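# Swap gear shafts between lathe-style centres at nearer station

## Task

Remove the gear shaft currently held between the centres of the closer station and set it down on the bench top; then fit the second gear shaft between those same centres so its gear meshes with the master gear, and release it at the end.

## Robot and tools

Robot: two arms, left_arm and right_arm, each with a parallel two-finger gripper. The session drives them through joint targets, not Cartesian commands.

Frame: every position in the results uses one shared scene frame whose origin sits on the table surface midway between the arms. +z is up, +x reaches out across the table, and left_arm sits toward +y. The arm names do not tell you which side of a picture an arm appears on. Printed hand positions are approximate and drift more when an arm is stretched far out.

Gripper geometry: the fingers extend along the gripper's own +z axis and close along its y axis. The reported end_effector_position is the spot between the finger pads, roughly 1 cm short of the tips. Orientation is given as end_effector_quat_wxyz.

execute_actions, argument actions: a list holding at most one item, or empty.
- Empty list {"actions": []}: sends nothing, just reports the current state.
- Motion item {"rows": [...], "steps": n}: n is 1 to 15 control steps of 1/30 s each (default 15). rows holds 1 to 15 rows; row k is applied on step k and the final row is reused for any remaining steps.
- Wait item {"steps": n} with no rows: sends no command and returns once n steps (up to 300) have elapsed since the previous result; time spent writing counts toward them.
- Optional pictures (boolean): whether camera images come back; they come by default.
A rejected call sends nothing to the robot.

Each row is one flat list of 14 numbers covering both arms, always all 14 even if one arm stays still: left_arm waist, shoulder, elbow, wrist pitch, wrist yaw, wrist roll, opening, then right_arm in the same seven-slot order. The six joint values are absolute target angles in radians, in the same units and order as the Joint positions line (not offsets). Stated ranges per arm: waist -2.618 to 3.054, shoulder 0.000 to 3.142, elbow 0.000 to 3.142, wrist pitch -1.571 to 1.571, wrist yaw -1.571 to 1.571, wrist roll -2.094 to 2.094. True limits may differ by up to 0.036 rad either way. A target beyond a limit by more than 0.036 rad, and farther out than the joint's last reported angle, gets the call refused; a target past the real limit is clipped to it, and a "joint sent to its limit" line may appear (possibly referring to an earlier, still-running action). Absence of that line does not prove there is more travel.

Opening is an absolute value from -1 (closed) to +1 (fully open, pad gap 0.094 m). Away from the extremes, fingers move until grip_measured equals the commanded number. To hold something, command roughly 0.03 below grip_measured for a firm grip, or less below for a lighter one. Each gripper's reading carries its own fixed error of up to about 1 mm. Pad force tops out near 50 to 62 N (lower on some grippers, and lower on parts under about 2 mm thick); on first contact the squeeze can spike.

Speed limits: each step, a joint's target is held within a fixed lead of its measured angle (waist 0.202, shoulder 0.258, elbow 0.238, wrist pitch 0.573, wrist yaw and roll 0.522 rad), and if the targets would move the gripper over 70 mm from where it is, all of that arm's targets are pulled back proportionally. Distant targets therefore need several actions.

Between calls the arms keep heading for the last row sent, until everything has nearly stopped (slow or blocked counts) or a step is HELD; then they only advance on a new action, though fingers already moving finish their motion. The simulation runs on while you think and write.

Result lines: the state line gives `left_arm: …` | `right_arm: …` poses. Joint positions and Joint velocities list, per arm, the six joints (rad, rad/s) then pad gap (m, m/s). grip_measured is finger opening on the command scale. "joint command not followed" means the clearance checker altered or blocked some joint targets while the rest of the row ran. HELD marks steps where your row was partly or wholly not sent. MOTOR HOT appears from 75 °C; at 90 °C that arm halts for 10 s (that threshold then sleeps 5 minutes before it can trigger again); at 100 °C the arm and its gripper go limp and it drops. These stops show as OVER-TEMPERATURE FAULT. Carrying loads, even while idle, heats motors, so avoid long holds.

zoom_image: camera (cam_head_left, cam_head_right, cam_left_wrist, cam_right_wrist; each 504x504) and region [x0, y0, x1, y1] in that image's pixels, origin top-left, at most 504 by 504. It returns a magnified view of that camera's latest image.

finished_scene: argument scene, the current scene's number. Ending a reply without any tool call ends everything.

Avoid: anything leaving the table, dropping or letting parts slip, slamming or hard pushing, and the two arms colliding or pressing on each other (this can end the scene). Loose objects may occasionally get nudged by outside pushes. Smooth, economical, quick motion is preferred.

Each tool is called in YAML: its name, and indented under it one key for each argument.

## Session

execute_actions:
  actions: []

Scene clock: 0.00 s of 6800.00 s.
left_arm: end_effector_position=(+0.0806, +0.5619, +0.1795) grip_measured=+1.000 end_effector_quat_wxyz=(-0.267, +0.879, -0.382, -0.100) | right_arm: end_effector_position=(+0.2964, -0.0514, +0.1835) grip_measured=+1.000 end_effector_quat_wxyz=(+0.726, +0.025, +0.687, +0.012)
Joint positions: left_arm=[ 1.36   1.28   1.106 -0.834 -0.141 -1.019  0.094] | right_arm=[ 0.994  1.736  0.498  1.337  0.99  -0.029  0.094]
Joint velocities: left_arm=[-0.007  0.007 -0.002  0.022 -0.037  0.022  0.   ] | right_arm=[-0.002 -0.007 -0.007  0.081  0.066 -0.051  0.   ]
Motor temperatures (°C, as the motors report them): left_arm=[27 27 27 26 24 24] | right_arm=[26 23 23 26 23 25]

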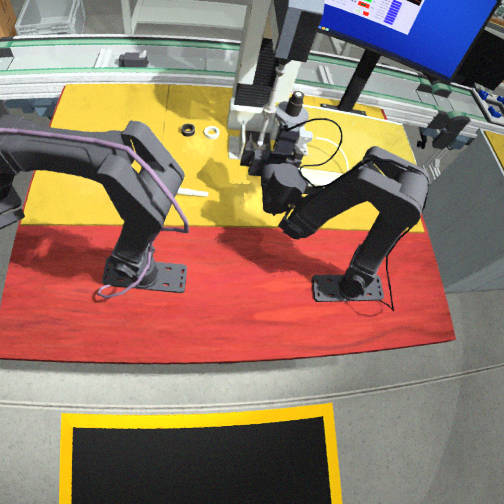

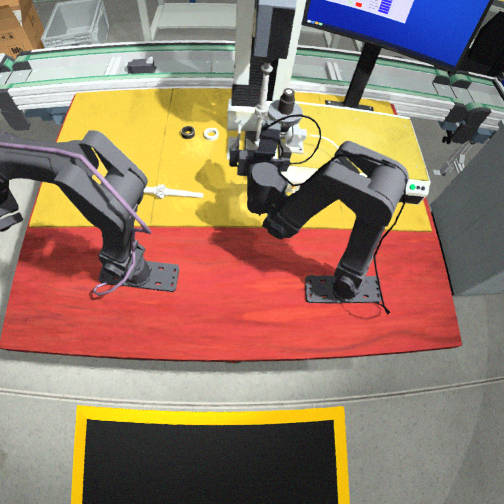

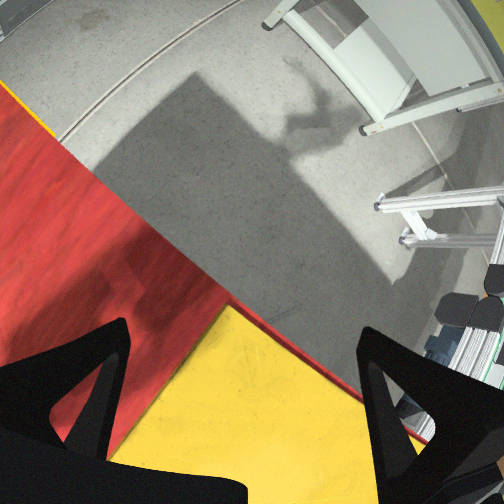

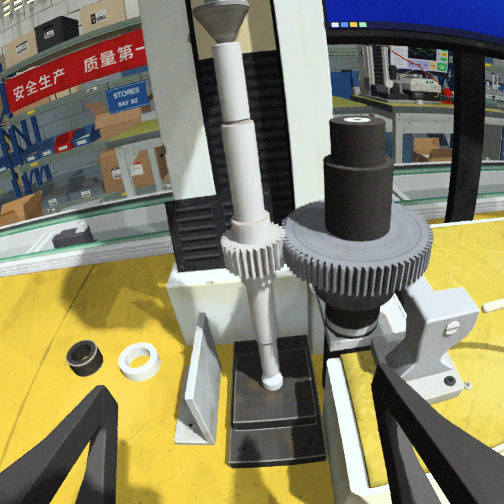

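execute_actions:
  actions:
    - {"rows":[[1.36,1.0,1.0,0,0,0,1,0,1.0,0.9,-0.4,0,0,1]]}
  pictures: false

execute_actions:
  actions:
    - {"steps":70}

zoom_image:
  camera: "cam_head_left"
  region: [120,0,370,230]

zoom_image:
  camera: "cam_head_right"
  region: [340,120,480,240]

Scene clock: 11.60 s of 6800.00 s.
left_arm: end_effector_position=(+0.1142, +0.5964, +0.4003) grip_measured=+1.000 end_effector_quat_wxyz=(+0.581, -0.458, +0.551, +0.386) | right_arm: end_effector_position=(+0.3352, -0.2528, +0.3568) grip_measured=+1.000 end_effector_quat_wxyz=(+0.677, -0.005, +0.736, -0.010)
Joint positions: left_arm=[ 1.361  1.006  1.029 -0.05  -0.019 -0.107  0.094] | right_arm=[ 0.122  0.978  0.897 -0.002  0.108 -0.013  0.094]
Joint velocities: left_arm=[-0.007 -0.007  0.002  0.315  0.168  0.652  0.   ] | right_arm=[-1.512 -0.007 -0.002 -1.663 -0.432  0.051  0.   ]
Motor temperatures (°C, as the motors report them): left_arm=[27 28 28 27 24 24] | right_arm=[26 24 24 28 23 25]
Steps of this call (steps 1 to 90: nothing new was sent; then 8.10 s passed at rest; steps 91 to 105: all 15 steps of this action). Readings (joint positions):
91: left_arm=[1.361 1.260 1.087 -0.782 -0.128 -0.964] | right_arm=[0.975 1.712 0.512 1.268 0.938 -0.025]
92: left_arm=[1.361 1.224 1.057 -0.714 -0.111 -0.900] | right_arm=[0.937 1.674 0.546 1.163 0.861 -0.024]
94: left_arm=[1.361 1.148 1.031 -0.601 -0.088 -0.782] | right_arm=[0.838 1.576 0.640 0.977 0.711 -0.021]
98: left_arm=[1.361 1.048 1.029 -0.321 -0.051 -0.485] | right_arm=[0.595 1.323 0.837 0.572 0.356 -0.014]
105: the state above

Scene clock: 13.93 s of 6800.00 s.
left_arm: end_effector_position=(+0.1154, +0.5961, +0.4111) grip_measured=+1.000 end_effector_quat_wxyz=(+0.575, -0.419, +0.563, +0.422) | right_arm: end_effector_position=(+0.3129, -0.2795, +0.2557) grip_measured=+1.000 end_effector_quat_wxyz=(+0.510, +0.009, +0.860, -0.011)
Joint positions: left_arm=[ 1.361  1.006  1.029 -0.006 -0.011 -0.006  0.094] | right_arm=[ 0.002  1.003  0.897 -0.394  0.011 -0.005  0.094]
Joint velocities: left_arm=[-0.007 -0.007  0.012  0.037 -0.007 -0.037  0.   ] | right_arm=[ 0.002 -0.007 -0.002 -0.007 -0.037  0.051  0.   ]
Motor temperatures (°C, as the motors report them): left_arm=[27 28 28 28 24 24] | right_arm=[26 24 24 28 23 25]
Steps of this call (steps 1 to 30: the robot went on to your last target; steps 31 to 70: nothing new was sent). Readings (joint positions):
1: left_arm=[1.361 1.006 1.029 -0.041 -0.017 -0.087] | right_arm=[0.074 0.980 0.897 -0.067 0.094 -0.011]
2: left_arm=[1.361 1.006 1.029 -0.033 -0.016 -0.071] | right_arm=[0.037 0.985 0.897 -0.134 0.083 -0.009]
4: left_arm=[1.361 1.006 1.029 -0.022 -0.014 -0.048] | right_arm=[0.004 0.997 0.897 -0.239 0.066 -0.006]
8: left_arm=[1.361 1.006 1.029 -0.012 -0.012 -0.023] | right_arm=[0.002 1.003 0.897 -0.343 0.034 -0.006]
70: the state above
All arms were judged still, so your last target was given up. Only a new action makes them travel on or press farther. Fingers that are still opening or closing keep moving.

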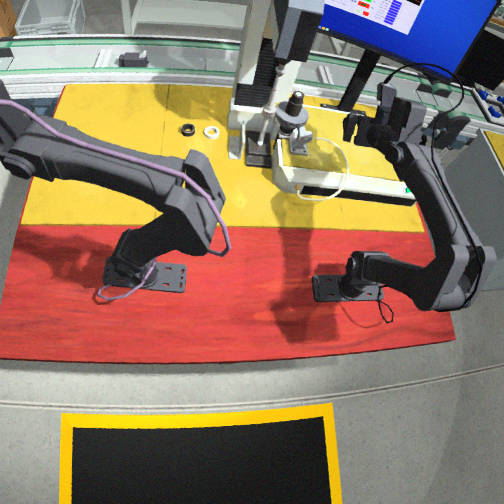

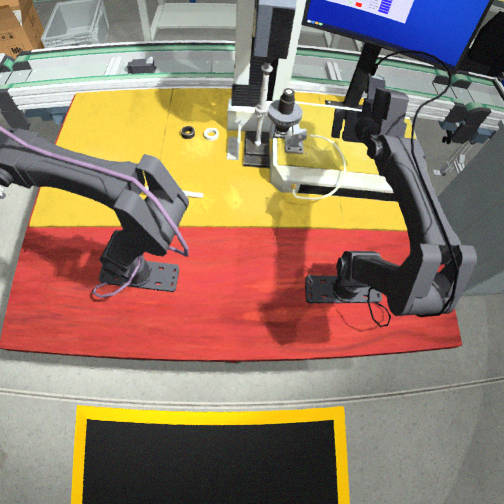

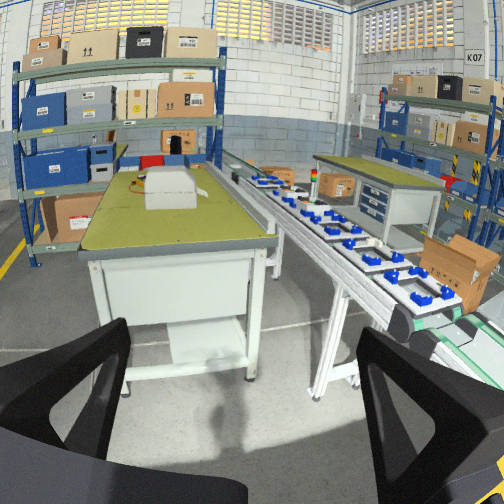

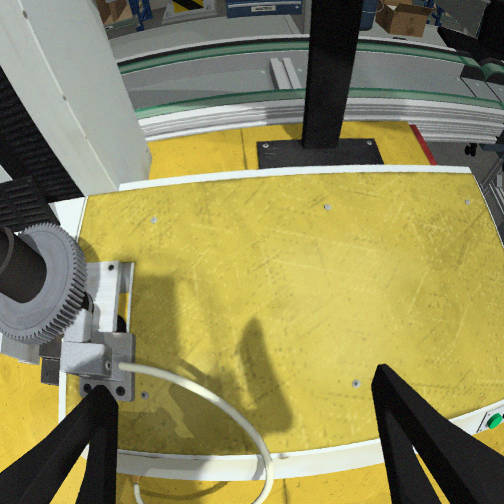

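Region (120, 0, 370, 230) of cam_head_left's 504x504 image, scaled by 2.016, with more detail than that image has; it fills the top 464 rows of this view, and the rest is white.

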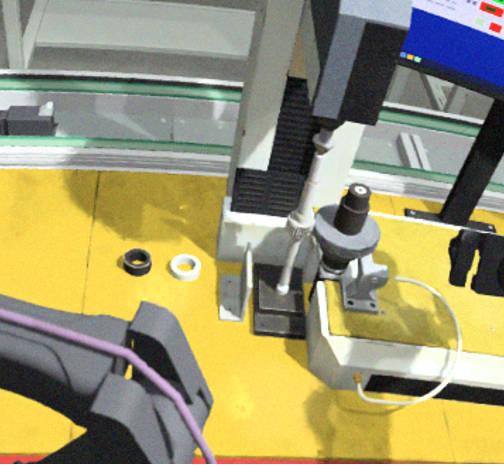

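Region (340, 120, 480, 240) of cam_head_right's 504x504 image, scaled by 3.600, with more detail than that image has; it fills the top 432 rows of this view, and the rest is white.

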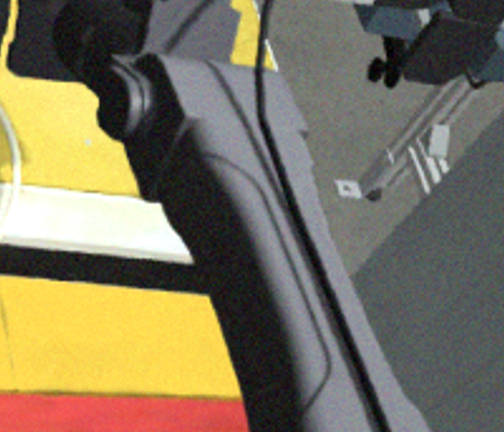

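execute_actions:
  actions:
    - {"rows":[[-0.55,1.1,0.5,0.6,0,0,1,-0.9,0.4,0.4,-0.2,0,0,1]]}
  pictures: false

execute_actions:
  actions:
    - {"steps":50}

Scene clock: 22.30 s of 6800.00 s.
left_arm: end_effector_position=(+0.3730, +0.3574, +0.2411) grip_measured=+1.000 end_effector_quat_wxyz=(+0.669, -0.114, +0.727, +0.101) | right_arm: end_effector_position=(+0.1280, -0.4825, +0.2206) grip_measured=+1.000 end_effector_quat_wxyz=(+0.550, +0.351, +0.706, -0.276)
Joint positions: left_arm=[ 0.398  1.112  0.493  0.534 -0.007 -0.006  0.094] | right_arm=[-0.894  0.415  0.399 -0.23   0.01  -0.001  0.094]
Joint velocities: left_arm=[-2.147  0.012 -0.012  0.549  0.051  0.022  0.   ] | right_arm=[-0.037 -0.017 -0.007  0.007  0.051 -0.007  0.   ]
Motor temperatures (°C, as the motors report them): left_arm=[27 27 28 30 24 24] | right_arm=[26 24 25 29 23 25]
Steps of this call (steps 1 to 90: nothing new was sent; then 4.87 s passed at rest; steps 91 to 105: all 15 steps of this action). Readings (joint positions):
91: left_arm=[1.330 1.011 0.990 0.090 -0.029 -0.006] | right_arm=[-0.026 0.972 0.855 -0.343 -0.008 -0.007]
92: left_arm=[1.270 1.017 0.936 0.211 -0.032 -0.006] | right_arm=[-0.089 0.901 0.780 -0.295 -0.014 -0.007]
94: left_arm=[1.148 1.043 0.827 0.344 -0.023 -0.006] | right_arm=[-0.244 0.718 0.617 -0.258 -0.007 -0.006]
98: left_arm=[0.925 1.090 0.604 0.457 -0.019 -0.006] | right_arm=[-0.550 0.430 0.406 -0.256 0.002 -0.003]
105: the state above

Scene clock: 23.97 s of 6800.00 s.
left_arm: end_effector_position=(+0.3117, +0.0067, +0.2558) grip_measured=+1.000 end_effector_quat_wxyz=(+0.659, +0.231, +0.677, -0.229) | right_arm: end_effector_position=(+0.1281, -0.4830, +0.2224) grip_measured=+1.000 end_effector_quat_wxyz=(+0.552, +0.350, +0.704, -0.277)
Joint positions: left_arm=[-0.553  1.112  0.493  0.594  0.011 -0.005  0.094] | right_arm=[-0.895  0.415  0.399 -0.223  0.01  -0.001  0.094]
Joint velocities: left_arm=[-0.027  0.012  0.007  0.022 -0.081 -0.007  0.   ] | right_arm=[-0.007  0.002 -0.012  0.022 -0.081 -0.022  0.   ]
Motor temperatures (°C, as the motors report them): left_arm=[27 27 29 30 24 24] | right_arm=[26 24 25 29 23 25]
Steps of this call (steps 1 to 30: the robot went on to your last target; steps 31 to 50: nothing new was sent). Readings (joint positions):
1: left_arm=[0.321 1.112 0.493 0.548 -0.007 -0.006] | right_arm=[-0.895 0.415 0.399 -0.229 0.010 -0.001]
2: left_arm=[0.245 1.112 0.493 0.558 -0.006 -0.006] | right_arm=[-0.895 0.415 0.399 -0.227 0.010 -0.001]
4: left_arm=[0.092 1.112 0.493 0.571 -0.004 -0.006] | right_arm=[-0.895 0.415 0.399 -0.226 0.010 -0.001]
8: left_arm=[-0.212 1.112 0.493 0.584 -0.002 -0.006] | right_arm=[-0.895 0.415 0.399 -0.224 0.010 -0.001]
50: the state above
All arms were judged still, so your last target was given up. Only a new action makes them travel on or press farther. Fingers that are still opening or closing keep moving.

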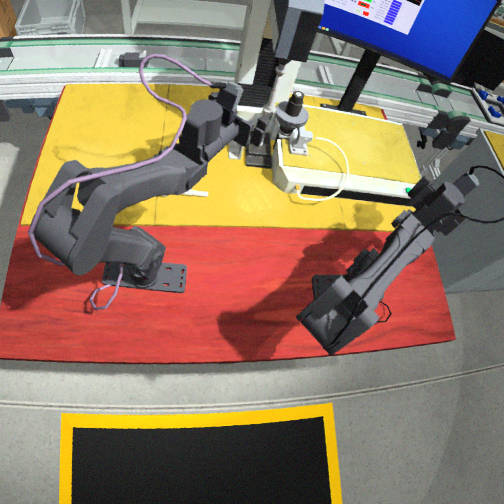

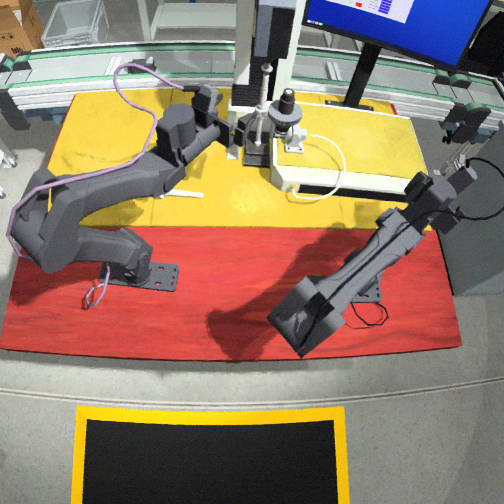

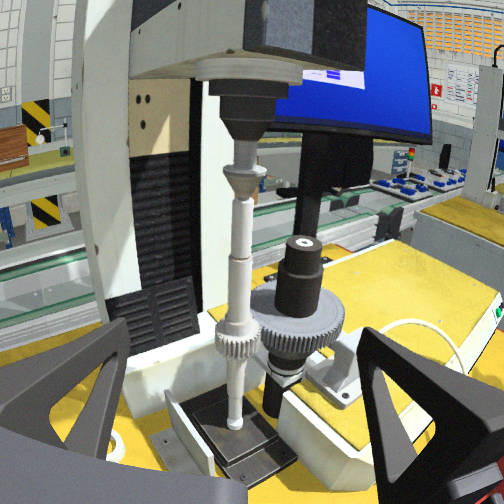

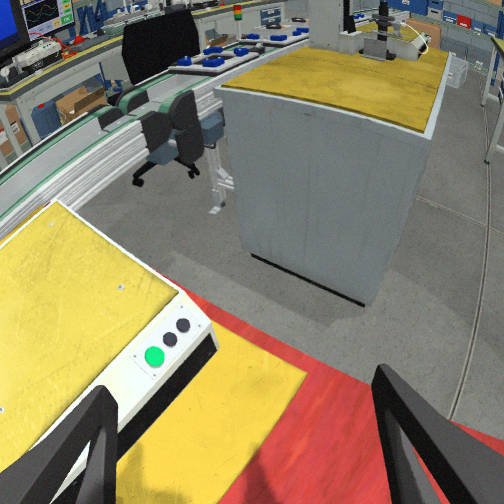

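execute_actions:
  actions:
    - {"rows":[[-0.54,1.25,0.5,0.75,0,0,0.5,-0.9,0.4,0.4,-0.2,0,0,1],[-0.54,1.3,0.5,0.8,0,0,0.3,-0.9,0.4,0.4,-0.2,0,0,1],[-0.54,1.4,0.5,0.9,0,0,0,-0.9,0.4,0.4,-0.2,0,0,1],[-0.54,1.4,0.5,0.9,0,0,0,-0.9,0.4,0.4,-0.2,0,0,1],[-0.54,1.5,0.55,0.95,0,0,0,-0.9,0.4,0.4,-0.2,0,0,1],[-0.54,1.58,0.605,0.99,0,0,0,-0.9,0.4,0.4,-0.2,0,0,1]]}
  pictures: false

execute_actions:
  actions:
    - {"steps":20}

Scene clock: 34.73 s of 6800.00 s.
left_arm: end_effector_position=(+0.3676, -0.0321, +0.1900) grip_measured=+0.002 end_effector_quat_wxyz=(+0.647, +0.233, +0.691, -0.222) | right_arm: end_effector_position=(+0.1281, -0.4830, +0.2224) grip_measured=+1.000 end_effector_quat_wxyz=(+0.552, +0.350, +0.704, -0.277)
Joint positions: left_arm=[-0.547  1.593  0.577  0.952  0.01  -0.005  0.047] | right_arm=[-0.895  0.415  0.399 -0.223  0.01  -0.001  0.094]
Joint velocities: left_arm=[ 0.002  0.007  0.076  0.271  0.051  0.022 -0.001] | right_arm=[-0.007 -0.022  0.002 -0.022 -0.007 -0.007  0.   ]
Motor temperatures (°C, as the motors report them): left_arm=[27 28 29 32 24 24] | right_arm=[26 24 25 31 23 25]
Steps of this call (steps 1 to 90: nothing new was sent; then 7.27 s passed at rest; steps 91 to 105: all 15 steps of this action). Readings (joint positions):
91: left_arm=[-0.553 1.129 0.493 0.620 0.011 -0.005] | right_arm=[-0.895 0.415 0.399 -0.223 0.010 -0.001]
92: left_arm=[-0.551 1.169 0.496 0.671 0.011 -0.005] | right_arm=[-0.895 0.415 0.399 -0.223 0.010 -0.001]
94: left_arm=[-0.548 1.292 0.500 0.775 0.011 -0.005] | right_arm=[-0.895 0.415 0.399 -0.223 0.010 -0.001]
98: left_arm=[-0.547 1.555 0.559 0.874 0.010 -0.005] | right_arm=[-0.895 0.415 0.399 -0.223 0.010 -0.001]
105: the state above

Scene clock: 35.40 s of 6800.00 s.
left_arm: end_effector_position=(+0.3684, -0.0327, +0.1992) grip_measured=+0.002 end_effector_quat_wxyz=(+0.659, +0.229, +0.680, -0.226) | right_arm: end_effector_position=(+0.1281, -0.4830, +0.2224) grip_measured=+1.000 end_effector_quat_wxyz=(+0.552, +0.350, +0.704, -0.277)
Joint positions: left_arm=[-0.547  1.593  0.58   0.984  0.01  -0.005  0.047] | right_arm=[-0.895  0.415  0.399 -0.223  0.01  -0.001  0.094]
Joint velocities: left_arm=[-0.007  0.017 -0.012  0.022 -0.066  0.022  0.001] | right_arm=[-0.017 -0.012 -0.007 -0.051  0.095 -0.007  0.   ]
Motor temperatures (°C, as the motors report them): left_arm=[27 28 29 32 24 24] | right_arm=[26 24 25 31 23 25]
Steps of this call (steps 1 to 20: the robot went on to your last target). Readings (joint positions):
1: left_arm=[-0.547 1.593 0.579 0.961 0.010 -0.005] | right_arm=[-0.895 0.415 0.399 -0.223 0.010 -0.001]
2: left_arm=[-0.547 1.593 0.580 0.967 0.010 -0.005] | right_arm=[-0.895 0.415 0.399 -0.223 0.010 -0.001]
4: left_arm=[-0.547 1.593 0.580 0.975 0.010 -0.005] | right_arm=[-0.895 0.415 0.399 -0.223 0.010 -0.001]
8: left_arm=[-0.547 1.593 0.580 0.981 0.010 -0.005] | right_arm=[-0.895 0.415 0.399 -0.223 0.010 -0.001]
20: the state above

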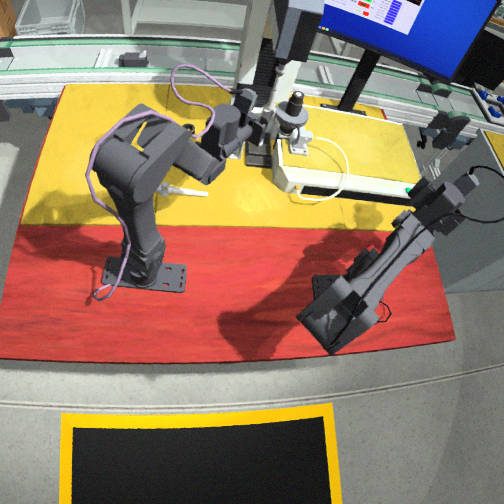

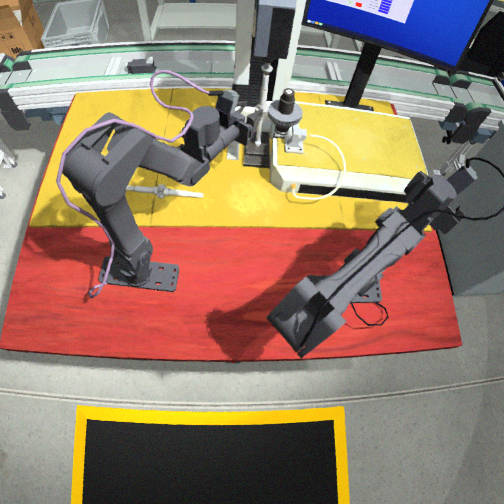

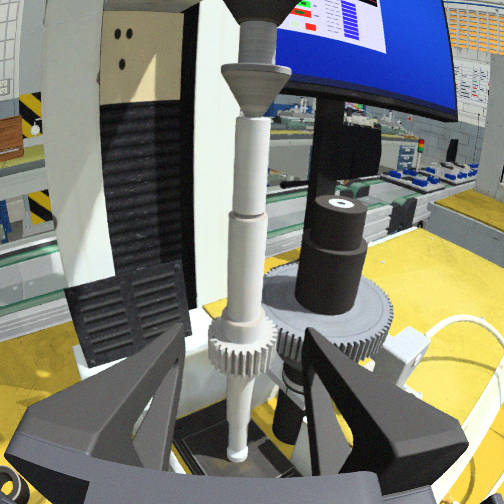

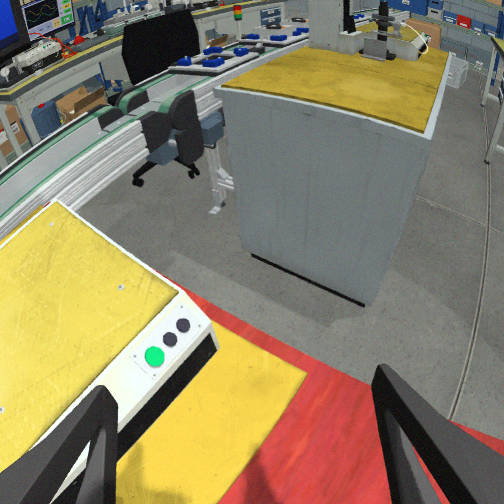

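execute_actions:
  actions:
    - {"rows":[[-0.542,1.6,0.67,0.98,0,0,-0.2,-0.9,0.4,0.4,-0.2,0,0,1],[-0.542,1.63,0.7,0.98,0,0,-0.2,-0.9,0.4,0.4,-0.2,0,0,1],[-0.542,1.66,0.84,0.97,0,0,-0.2,-0.9,0.4,0.4,-0.2,0,0,1],[-0.542,1.69,0.77,0.97,0,0,-0.2,-0.9,0.4,0.4,-0.2,0,0,1],[-0.542,1.715,0.785,0.97,0,0,-0.2,-0.9,0.4,0.4,-0.2,0,0,1]]}

Scene clock: 42.10 s of 6800.00 s.
left_arm: end_effector_position=(+0.4027, -0.0586, +0.2356) grip_measured=-0.198 end_effector_quat_wxyz=(+0.689, +0.219, +0.649, -0.236) | right_arm: end_effector_position=(+0.1281, -0.4830, +0.2224) grip_measured=+1.000 end_effector_quat_wxyz=(+0.552, +0.350, +0.704, -0.277)
Joint positions: left_arm=[-0.547  1.704  0.776  0.991  0.01  -0.005  0.038] | right_arm=[-0.895  0.415  0.399 -0.223  0.01  -0.001  0.094]
Joint velocities: left_arm=[ 0.012  0.007  0.017  0.022  0.022 -0.022 -0.   ] | right_arm=[-0.012 -0.022  0.002  0.022 -0.051  0.022  0.   ]
Motor temperatures (°C, as the motors report them): left_arm=[27 29 30 32 24 24] | right_arm=[26 24 25 32 23 25]
Steps of this call (steps 1 to 15: the robot went on to your last target; steps 16 to 90: nothing new was sent; then 3.20 s passed at rest; steps 91 to 105: all 15 steps of this action). Readings (joint positions):
91: left_arm=[-0.547 1.593 0.588 0.981 0.010 -0.005] | right_arm=[-0.895 0.415 0.399 -0.223 0.010 -0.001]
92: left_arm=[-0.547 1.600 0.607 0.978 0.010 -0.005] | right_arm=[-0.895 0.415 0.399 -0.223 0.010 -0.001]
94: left_arm=[-0.547 1.638 0.700 0.971 0.010 -0.005] | right_arm=[-0.895 0.415 0.399 -0.223 0.010 -0.001]
98: left_arm=[-0.547 1.685 0.776 0.992 0.010 -0.005] | right_arm=[-0.895 0.415 0.399 -0.223 0.010 -0.001]
105: the state above

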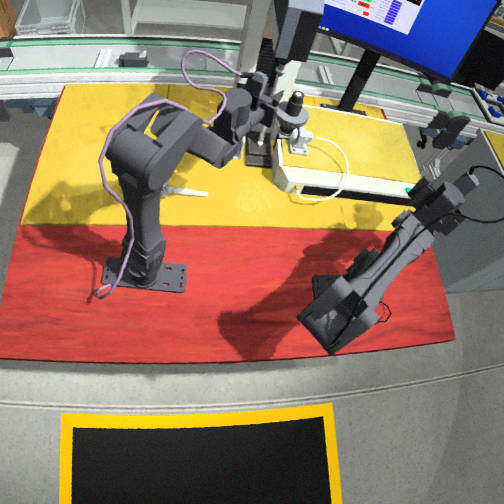

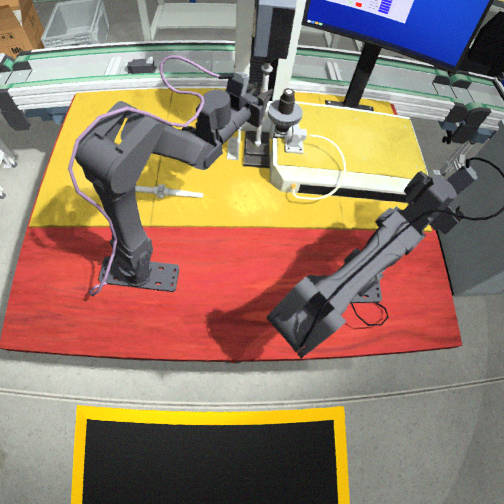

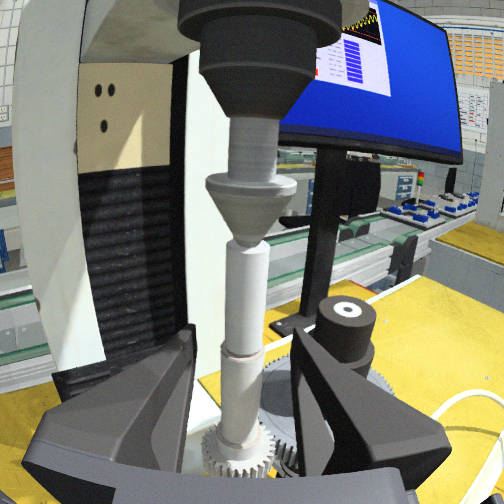

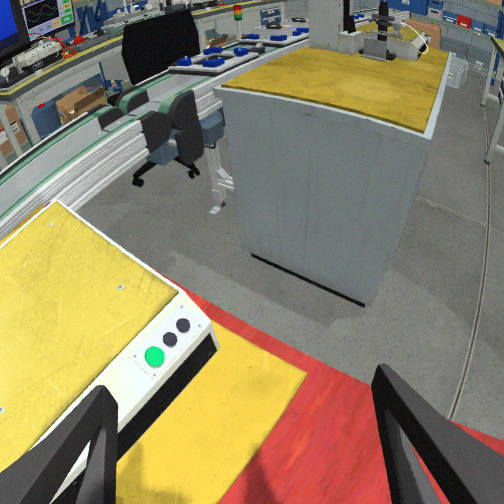

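execute_actions:
  actions:
    - {"rows":[[-0.542,1.775,0.815,0.97,0,0,-0.35,-0.9,0.4,0.4,-0.2,0,0,1]]}
  pictures: false

execute_actions:
  actions:
    - {"rows":[[-0.542,1.775,0.815,0.97,0,0,-0.68,-0.9,0.4,0.4,-0.2,0,0,1]]}

Scene clock: 47.37 s of 6800.00 s.
left_arm: end_effector_position=(+0.4101, -0.0642, +0.2112) grip_measured=-0.348 end_effector_quat_wxyz=(+0.673, +0.225, +0.666, -0.231) | right_arm: end_effector_position=(+0.1281, -0.4830, +0.2224) grip_measured=+1.000 end_effector_quat_wxyz=(+0.552, +0.350, +0.704, -0.277)
Joint positions: left_arm=[-0.547  1.768  0.792  0.987  0.01  -0.005  0.031] | right_arm=[-0.895  0.415  0.399 -0.223  0.01  -0.001  0.094]
Joint velocities: left_arm=[ 0.002 -0.012  0.017 -0.022  0.022 -0.022  0.001] | right_arm=[ 0.002 -0.002 -0.007 -0.007  0.066  0.051  0.   ]
Motor temperatures (°C, as the motors report them): left_arm=[27 29 30 32 24 24] | right_arm=[26 24 25 32 23 25]
Steps of this call (steps 1 to 15: the robot went on to your last target; steps 16 to 90: nothing new was sent; then 1.77 s passed at rest; steps 91 to 105: all 15 steps of this action). Readings (joint positions):
91: left_arm=[-0.547 1.710 0.778 0.993 0.010 -0.005] | right_arm=[-0.895 0.415 0.399 -0.223 0.010 -0.001]
92: left_arm=[-0.547 1.722 0.786 0.994 0.010 -0.005] | right_arm=[-0.895 0.415 0.399 -0.223 0.010 -0.001]
94: left_arm=[-0.547 1.747 0.792 0.994 0.010 -0.005] | right_arm=[-0.895 0.415 0.399 -0.223 0.010 -0.001]
98: left_arm=[-0.547 1.768 0.792 0.987 0.010 -0.005] | right_arm=[-0.895 0.415 0.399 -0.223 0.010 -0.001]
105: the state above

Scene clock: 47.87 s of 6800.00 s.
left_arm: end_effector_position=(+0.4104, -0.0639, +0.2112) grip_measured=-0.659 end_effector_quat_wxyz=(+0.673, +0.224, +0.666, -0.230) | right_arm: end_effector_position=(+0.1281, -0.4830, +0.2224) grip_measured=+1.000 end_effector_quat_wxyz=(+0.552, +0.350, +0.704, -0.277)
Joint positions: left_arm=[-0.547  1.768  0.792  0.987  0.008 -0.004  0.016] | right_arm=[-0.895  0.415  0.399 -0.223  0.01  -0.001  0.094]
Joint velocities: left_arm=[-0.017 -0.002  0.027 -0.007  0.007 -0.037 -0.001] | right_arm=[-0.007  0.017 -0.007  0.007 -0.037 -0.051  0.   ]
Motor temperatures (°C, as the motors report them): left_arm=[27 29 30 32 24 24] | right_arm=[26 24 25 32 23 25]
Steps of this call (steps 1 to 15: all 15 steps of this action). Readings (joint positions):
1: left_arm=[-0.547 1.768 0.792 0.987 0.010 -0.005] | right_arm=[-0.895 0.415 0.399 -0.223 0.010 -0.001]
2: left_arm=[-0.547 1.768 0.792 0.987 0.009 -0.005] | right_arm=[-0.895 0.415 0.399 -0.223 0.010 -0.001]
4: left_arm=[-0.547 1.768 0.792 0.987 0.008 -0.004] | right_arm=[-0.895 0.415 0.399 -0.223 0.010 -0.001]
8: left_arm=[-0.547 1.768 0.792 0.987 0.008 -0.004] | right_arm=[-0.895 0.415 0.399 -0.223 0.010 -0.001]
15: the state above

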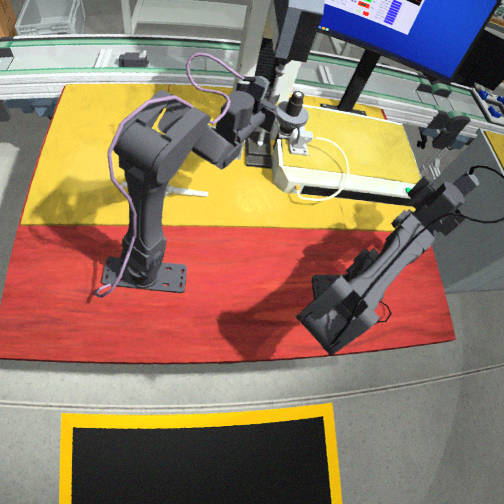

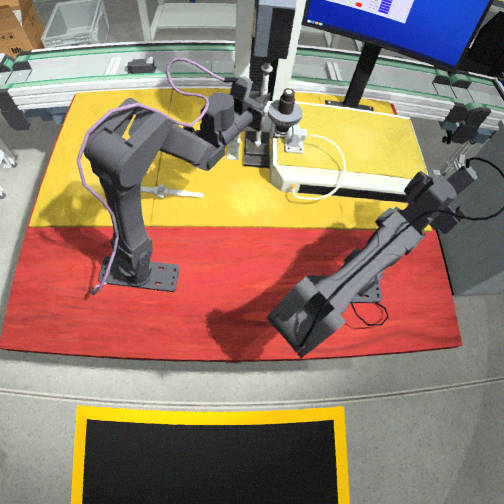

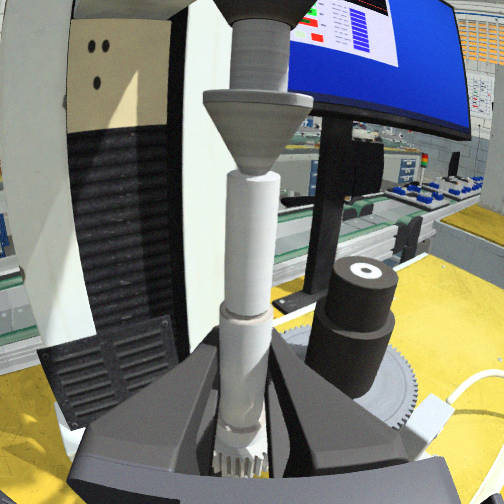

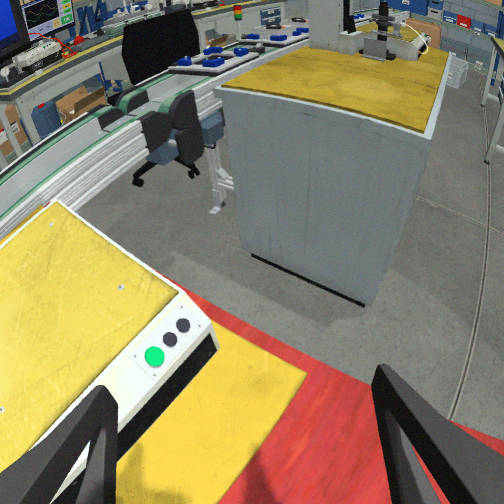

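execute_actions:
  actions:
    - {"rows":[[-0.542,1.715,0.845,0.93,0,0,-0.7,-0.9,0.4,0.4,-0.2,0,0,1]]}

zoom_image:
  camera: "cam_head_right"
  region: [110,40,330,220]

Scene clock: 52.20 s of 6800.00 s.
left_arm: end_effector_position=(+0.4105, -0.0639, +0.2118) grip_measured=-0.659 end_effector_quat_wxyz=(+0.665, +0.227, +0.675, -0.227) | right_arm: end_effector_position=(+0.1281, -0.4830, +0.2224) grip_measured=+1.000 end_effector_quat_wxyz=(+0.552, +0.350, +0.704, -0.277)
Joint positions: left_arm=[-0.547  1.748  0.804  0.93   0.008 -0.004  0.016] | right_arm=[-0.895  0.415  0.399 -0.223  0.01  -0.001  0.094]
Joint velocities: left_arm=[ 0.002 -0.007  0.022  0.037 -0.037 -0.051  0.   ] | right_arm=[-0.012 -0.017  0.002 -0.081 -0.007 -0.037  0.   ]
Motor temperatures (°C, as the motors report them): left_arm=[27 29 30 33 24 24] | right_arm=[26 24 25 33 23 25]
Steps of this call (steps 1 to 15: the robot went on to your last target; steps 16 to 90: nothing new was sent; then 0.83 s passed at rest; steps 91 to 105: all 15 steps of this action). Readings (joint positions):
91: left_arm=[-0.547 1.765 0.795 0.981 0.008 -0.004] | right_arm=[-0.895 0.415 0.399 -0.223 0.010 -0.001]
92: left_arm=[-0.547 1.759 0.798 0.964 0.008 -0.004] | right_arm=[-0.895 0.415 0.399 -0.223 0.010 -0.001]
94: left_arm=[-0.547 1.752 0.802 0.944 0.008 -0.004] | right_arm=[-0.895 0.415 0.399 -0.223 0.010 -0.001]
98: left_arm=[-0.547 1.749 0.804 0.933 0.008 -0.004] | right_arm=[-0.895 0.415 0.399 -0.223 0.010 -0.001]
105: the state above

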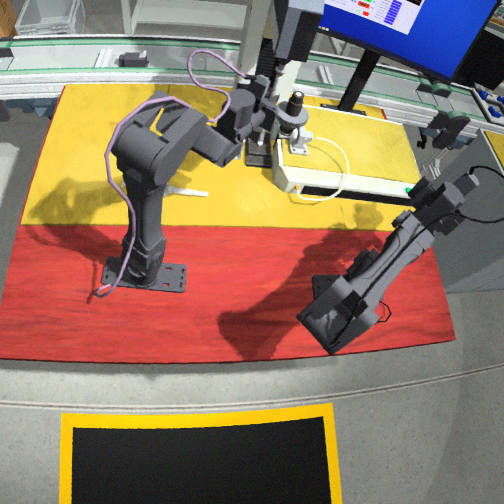

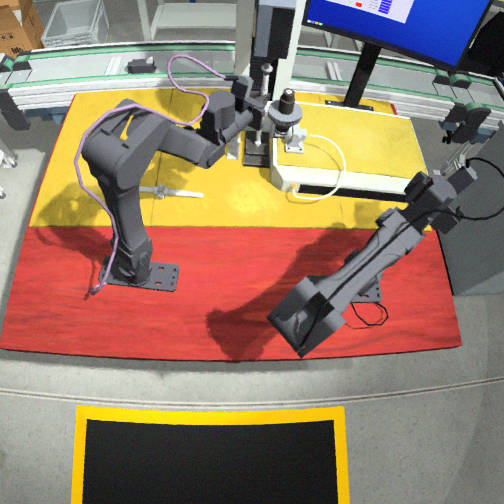

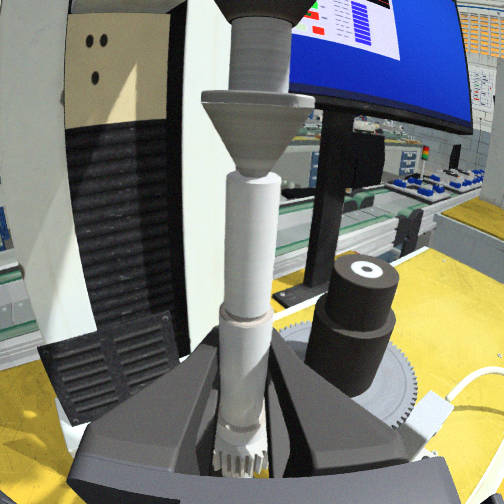

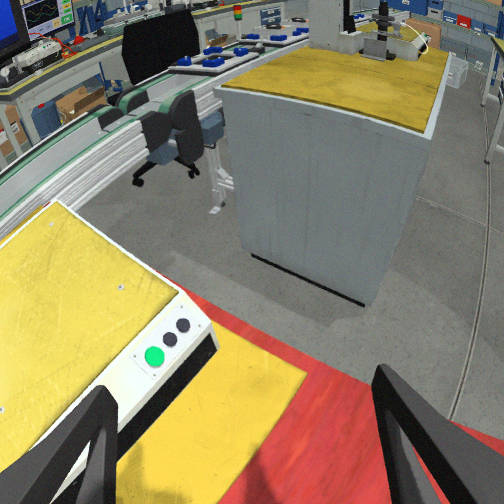

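Region (110, 40, 330, 220) of cam_head_right's 504x504 image, scaled by 2.291, with more detail than that image has; it fills the top 412 rows of this view, and the rest is white.

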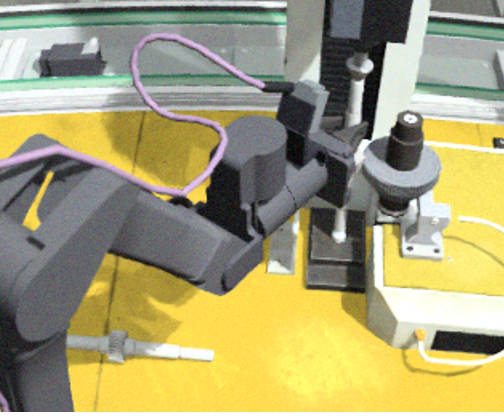

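execute_actions:
  actions:
    - {"rows":[[-0.542,1.69,0.865,1.03,0,0,-0.7,-0.9,0.4,0.4,-0.2,0,0,1]]}
  pictures: false

execute_actions:
  actions:
    - {"rows":[[-0.542,1.67,0.88,1.06,0,0,-0.7,-0.9,0.4,0.4,-0.2,0,0,1]]}

Scene clock: 56.43 s of 6800.00 s.
left_arm: end_effector_position=(+0.4106, -0.0640, +0.2136) grip_measured=-0.659 end_effector_quat_wxyz=(+0.666, +0.227, +0.673, -0.227) | right_arm: end_effector_position=(+0.1281, -0.4830, +0.2224) grip_measured=+1.000 end_effector_quat_wxyz=(+0.552, +0.350, +0.704, -0.277)
Joint positions: left_arm=[-0.547  1.746  0.806  0.931  0.008 -0.004  0.016] | right_arm=[-0.895  0.415  0.399 -0.223  0.01  -0.001  0.094]
Joint velocities: left_arm=[ 0.012 -0.017 -0.012 -0.022  0.022 -0.022 -0.   ] | right_arm=[-0.007 -0.002  0.007 -0.022  0.037 -0.095  0.   ]
Motor temperatures (°C, as the motors report them): left_arm=[27 30 31 33 24 24] | right_arm=[26 24 25 33 23 25]
Steps of this call (steps 1 to 15: the robot went on to your last target; steps 16 to 90: nothing new was sent; then 0.73 s passed at rest; steps 91 to 105: all 15 steps of this action). Readings (joint positions):
91: left_arm=[-0.547 1.746 0.806 0.931 0.008 -0.004] | right_arm=[-0.895 0.415 0.399 -0.223 0.010 -0.001]
92: left_arm=[-0.547 1.746 0.806 0.931 0.008 -0.004] | right_arm=[-0.895 0.415 0.399 -0.223 0.010 -0.001]
94: left_arm=[-0.547 1.746 0.806 0.931 0.008 -0.004] | right_arm=[-0.895 0.415 0.399 -0.223 0.010 -0.001]
98: left_arm=[-0.547 1.746 0.806 0.931 0.008 -0.004] | right_arm=[-0.895 0.415 0.399 -0.223 0.010 -0.001]
105: the state above

Scene clock: 56.93 s of 6800.00 s.
left_arm: end_effector_position=(+0.4106, -0.0640, +0.2136) grip_measured=-0.659 end_effector_quat_wxyz=(+0.666, +0.227, +0.673, -0.227) | right_arm: end_effector_position=(+0.1281, -0.4830, +0.2224) grip_measured=+1.000 end_effector_quat_wxyz=(+0.552, +0.350, +0.704, -0.277)
Joint positions: left_arm=[-0.547  1.746  0.806  0.931  0.008 -0.004  0.016] | right_arm=[-0.895  0.415  0.399 -0.223  0.01  -0.001  0.094]
Joint velocities: left_arm=[ 0.012  0.007  0.007  0.022 -0.037 -0.007  0.   ] | right_arm=[ 0.002 -0.022 -0.012 -0.007 -0.066  0.037  0.   ]
Motor temperatures (°C, as the motors report them): left_arm=[27 31 31 34 24 24] | right_arm=[26 24 25 33 23 25]
Steps of this call (steps 1 to 15: all 15 steps of this action). Readings (joint positions):
1: left_arm=[-0.547 1.746 0.806 0.931 0.008 -0.004] | right_arm=[-0.895 0.415 0.399 -0.223 0.010 -0.001]
2: left_arm=[-0.547 1.746 0.806 0.931 0.008 -0.004] | right_arm=[-0.895 0.415 0.399 -0.223 0.010 -0.001]
4: left_arm=[-0.547 1.746 0.806 0.931 0.008 -0.004] | right_arm=[-0.895 0.415 0.399 -0.223 0.010 -0.001]
8: left_arm=[-0.547 1.746 0.806 0.931 0.008 -0.004] | right_arm=[-0.895 0.415 0.399 -0.223 0.010 -0.001]
15: the state above

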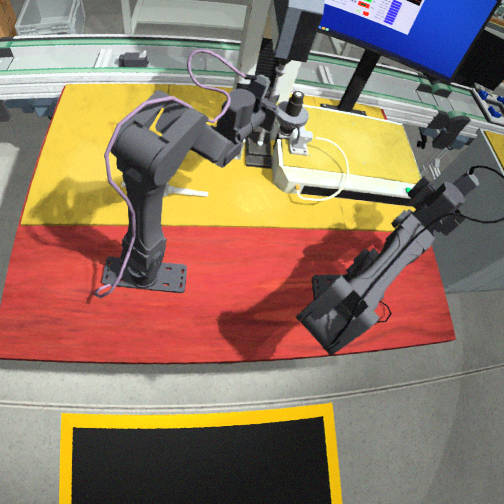

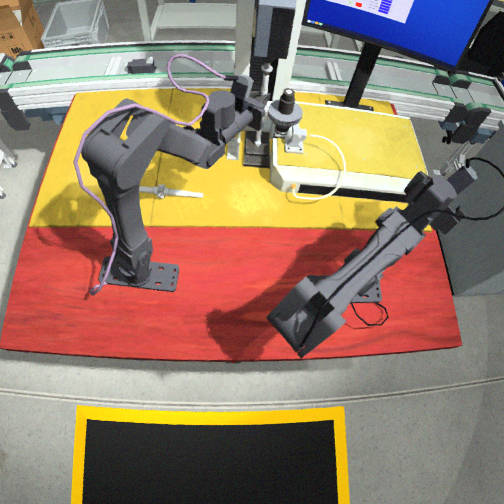

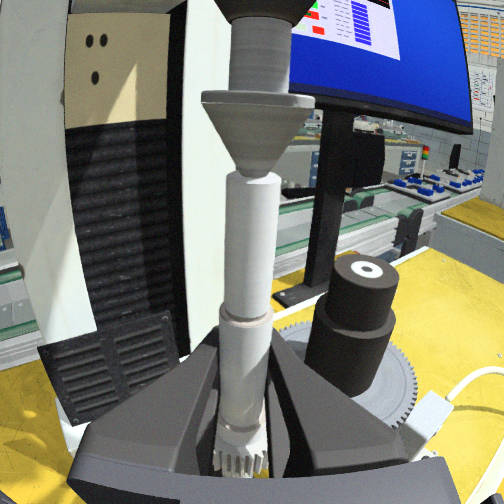

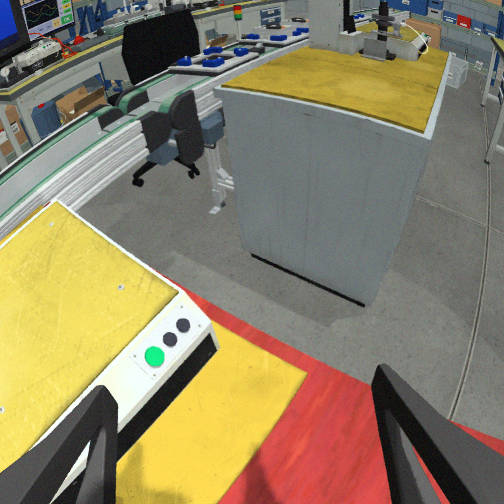

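execute_actions:
  actions:
    - {"rows":[[-0.542,1.755,0.815,0.96,0,0,-0.7,-0.62,0.95,0.71,-0.53,0,0,-1]]}
  pictures: false

execute_actions:
  actions:
    - {"steps":20}

Scene clock: 63.47 s of 6800.00 s.
left_arm: end_effector_position=(+0.4107, -0.0641, +0.2121) grip_measured=-0.659 end_effector_quat_wxyz=(+0.665, +0.227, +0.675, -0.227) | right_arm: end_effector_position=(+0.2065, -0.4516, +0.1558) grip_measured=-0.982 end_effector_quat_wxyz=(+0.366, +0.294, +0.874, -0.124)
Joint positions: left_arm=[-0.547  1.748  0.806  0.929  0.008 -0.004  0.016] | right_arm=[-0.624  0.968  0.704 -0.513  0.003  0.002  0.001]
Joint velocities: left_arm=[-0.002 -0.012 -0.007 -0.081 -0.022  0.051  0.001] | right_arm=[-0.002 -0.007 -0.007 -0.139  0.081 -0.081  0.001]
Motor temperatures (°C, as the motors report them): left_arm=[27 33 32 37 24 24] | right_arm=[26 24 26 33 23 25]
Steps of this call (steps 1 to 15: the robot went on to your last target; steps 16 to 90: nothing new was sent; then 3.03 s passed at rest; steps 91 to 105: all 15 steps of this action). Readings (joint positions):
91: left_arm=[-0.547 1.748 0.806 0.929 0.008 -0.004] | right_arm=[-0.863 0.451 0.436 -0.280 0.023 0.001]
92: left_arm=[-0.547 1.748 0.806 0.929 0.008 -0.004] | right_arm=[-0.794 0.535 0.504 -0.346 0.024 0.002]
94: left_arm=[-0.547 1.748 0.806 0.929 0.008 -0.004] | right_arm=[-0.671 0.722 0.635 -0.401 0.014 0.002]
98: left_arm=[-0.547 1.748 0.806 0.929 0.008 -0.004] | right_arm=[-0.624 0.949 0.704 -0.435 0.003 0.002]
105: the state above

Scene clock: 64.13 s of 6800.00 s.
left_arm: end_effector_position=(+0.4107, -0.0641, +0.2121) grip_measured=-0.659 end_effector_quat_wxyz=(+0.665, +0.227, +0.675, -0.227) | right_arm: end_effector_position=(+0.2051, -0.4505, +0.1540) grip_measured=-0.982 end_effector_quat_wxyz=(+0.362, +0.295, +0.876, -0.122)
Joint positions: left_arm=[-0.547  1.748  0.806  0.929  0.008 -0.004  0.016] | right_arm=[-0.624  0.968  0.704 -0.523  0.003  0.002  0.001]
Joint velocities: left_arm=[ 0.002 -0.017  0.012 -0.037  0.037  0.022 -0.001] | right_arm=[-0.007  0.002 -0.017  0.022  0.066  0.022  0.   ]
Motor temperatures (°C, as the motors report them): left_arm=[27 32 32 37 24 24] | right_arm=[26 24 26 33 23 25]
Steps of this call (steps 1 to 15: the robot went on to your last target; steps 16 to 20: nothing new was sent). Readings (joint positions):
1: left_arm=[-0.547 1.748 0.806 0.929 0.008 -0.004] | right_arm=[-0.624 0.968 0.704 -0.515 0.003 0.002]
2: left_arm=[-0.547 1.748 0.806 0.929 0.008 -0.004] | right_arm=[-0.624 0.968 0.704 -0.517 0.003 0.002]
4: left_arm=[-0.547 1.748 0.806 0.929 0.008 -0.004] | right_arm=[-0.624 0.968 0.704 -0.520 0.003 0.002]
8: left_arm=[-0.547 1.748 0.806 0.929 0.008 -0.004] | right_arm=[-0.624 0.968 0.704 -0.522 0.003 0.002]
20: the state above
All arms were judged still, so your last target was given up. Only a new action makes them travel on or press farther. Fingers that are still opening or closing keep moving.

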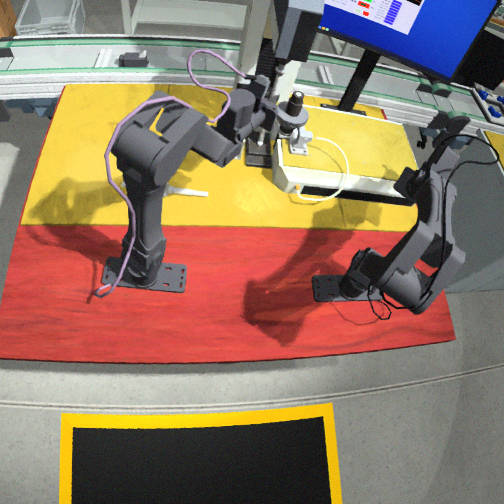

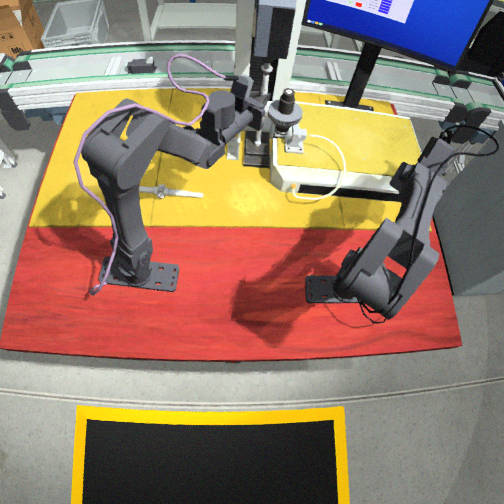

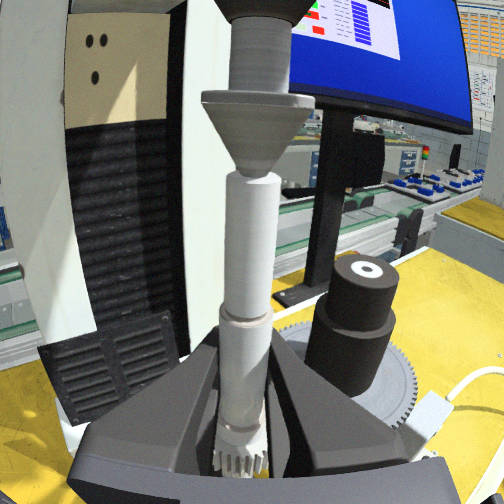

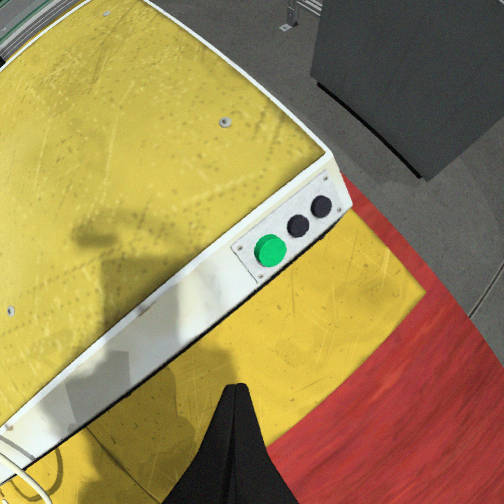

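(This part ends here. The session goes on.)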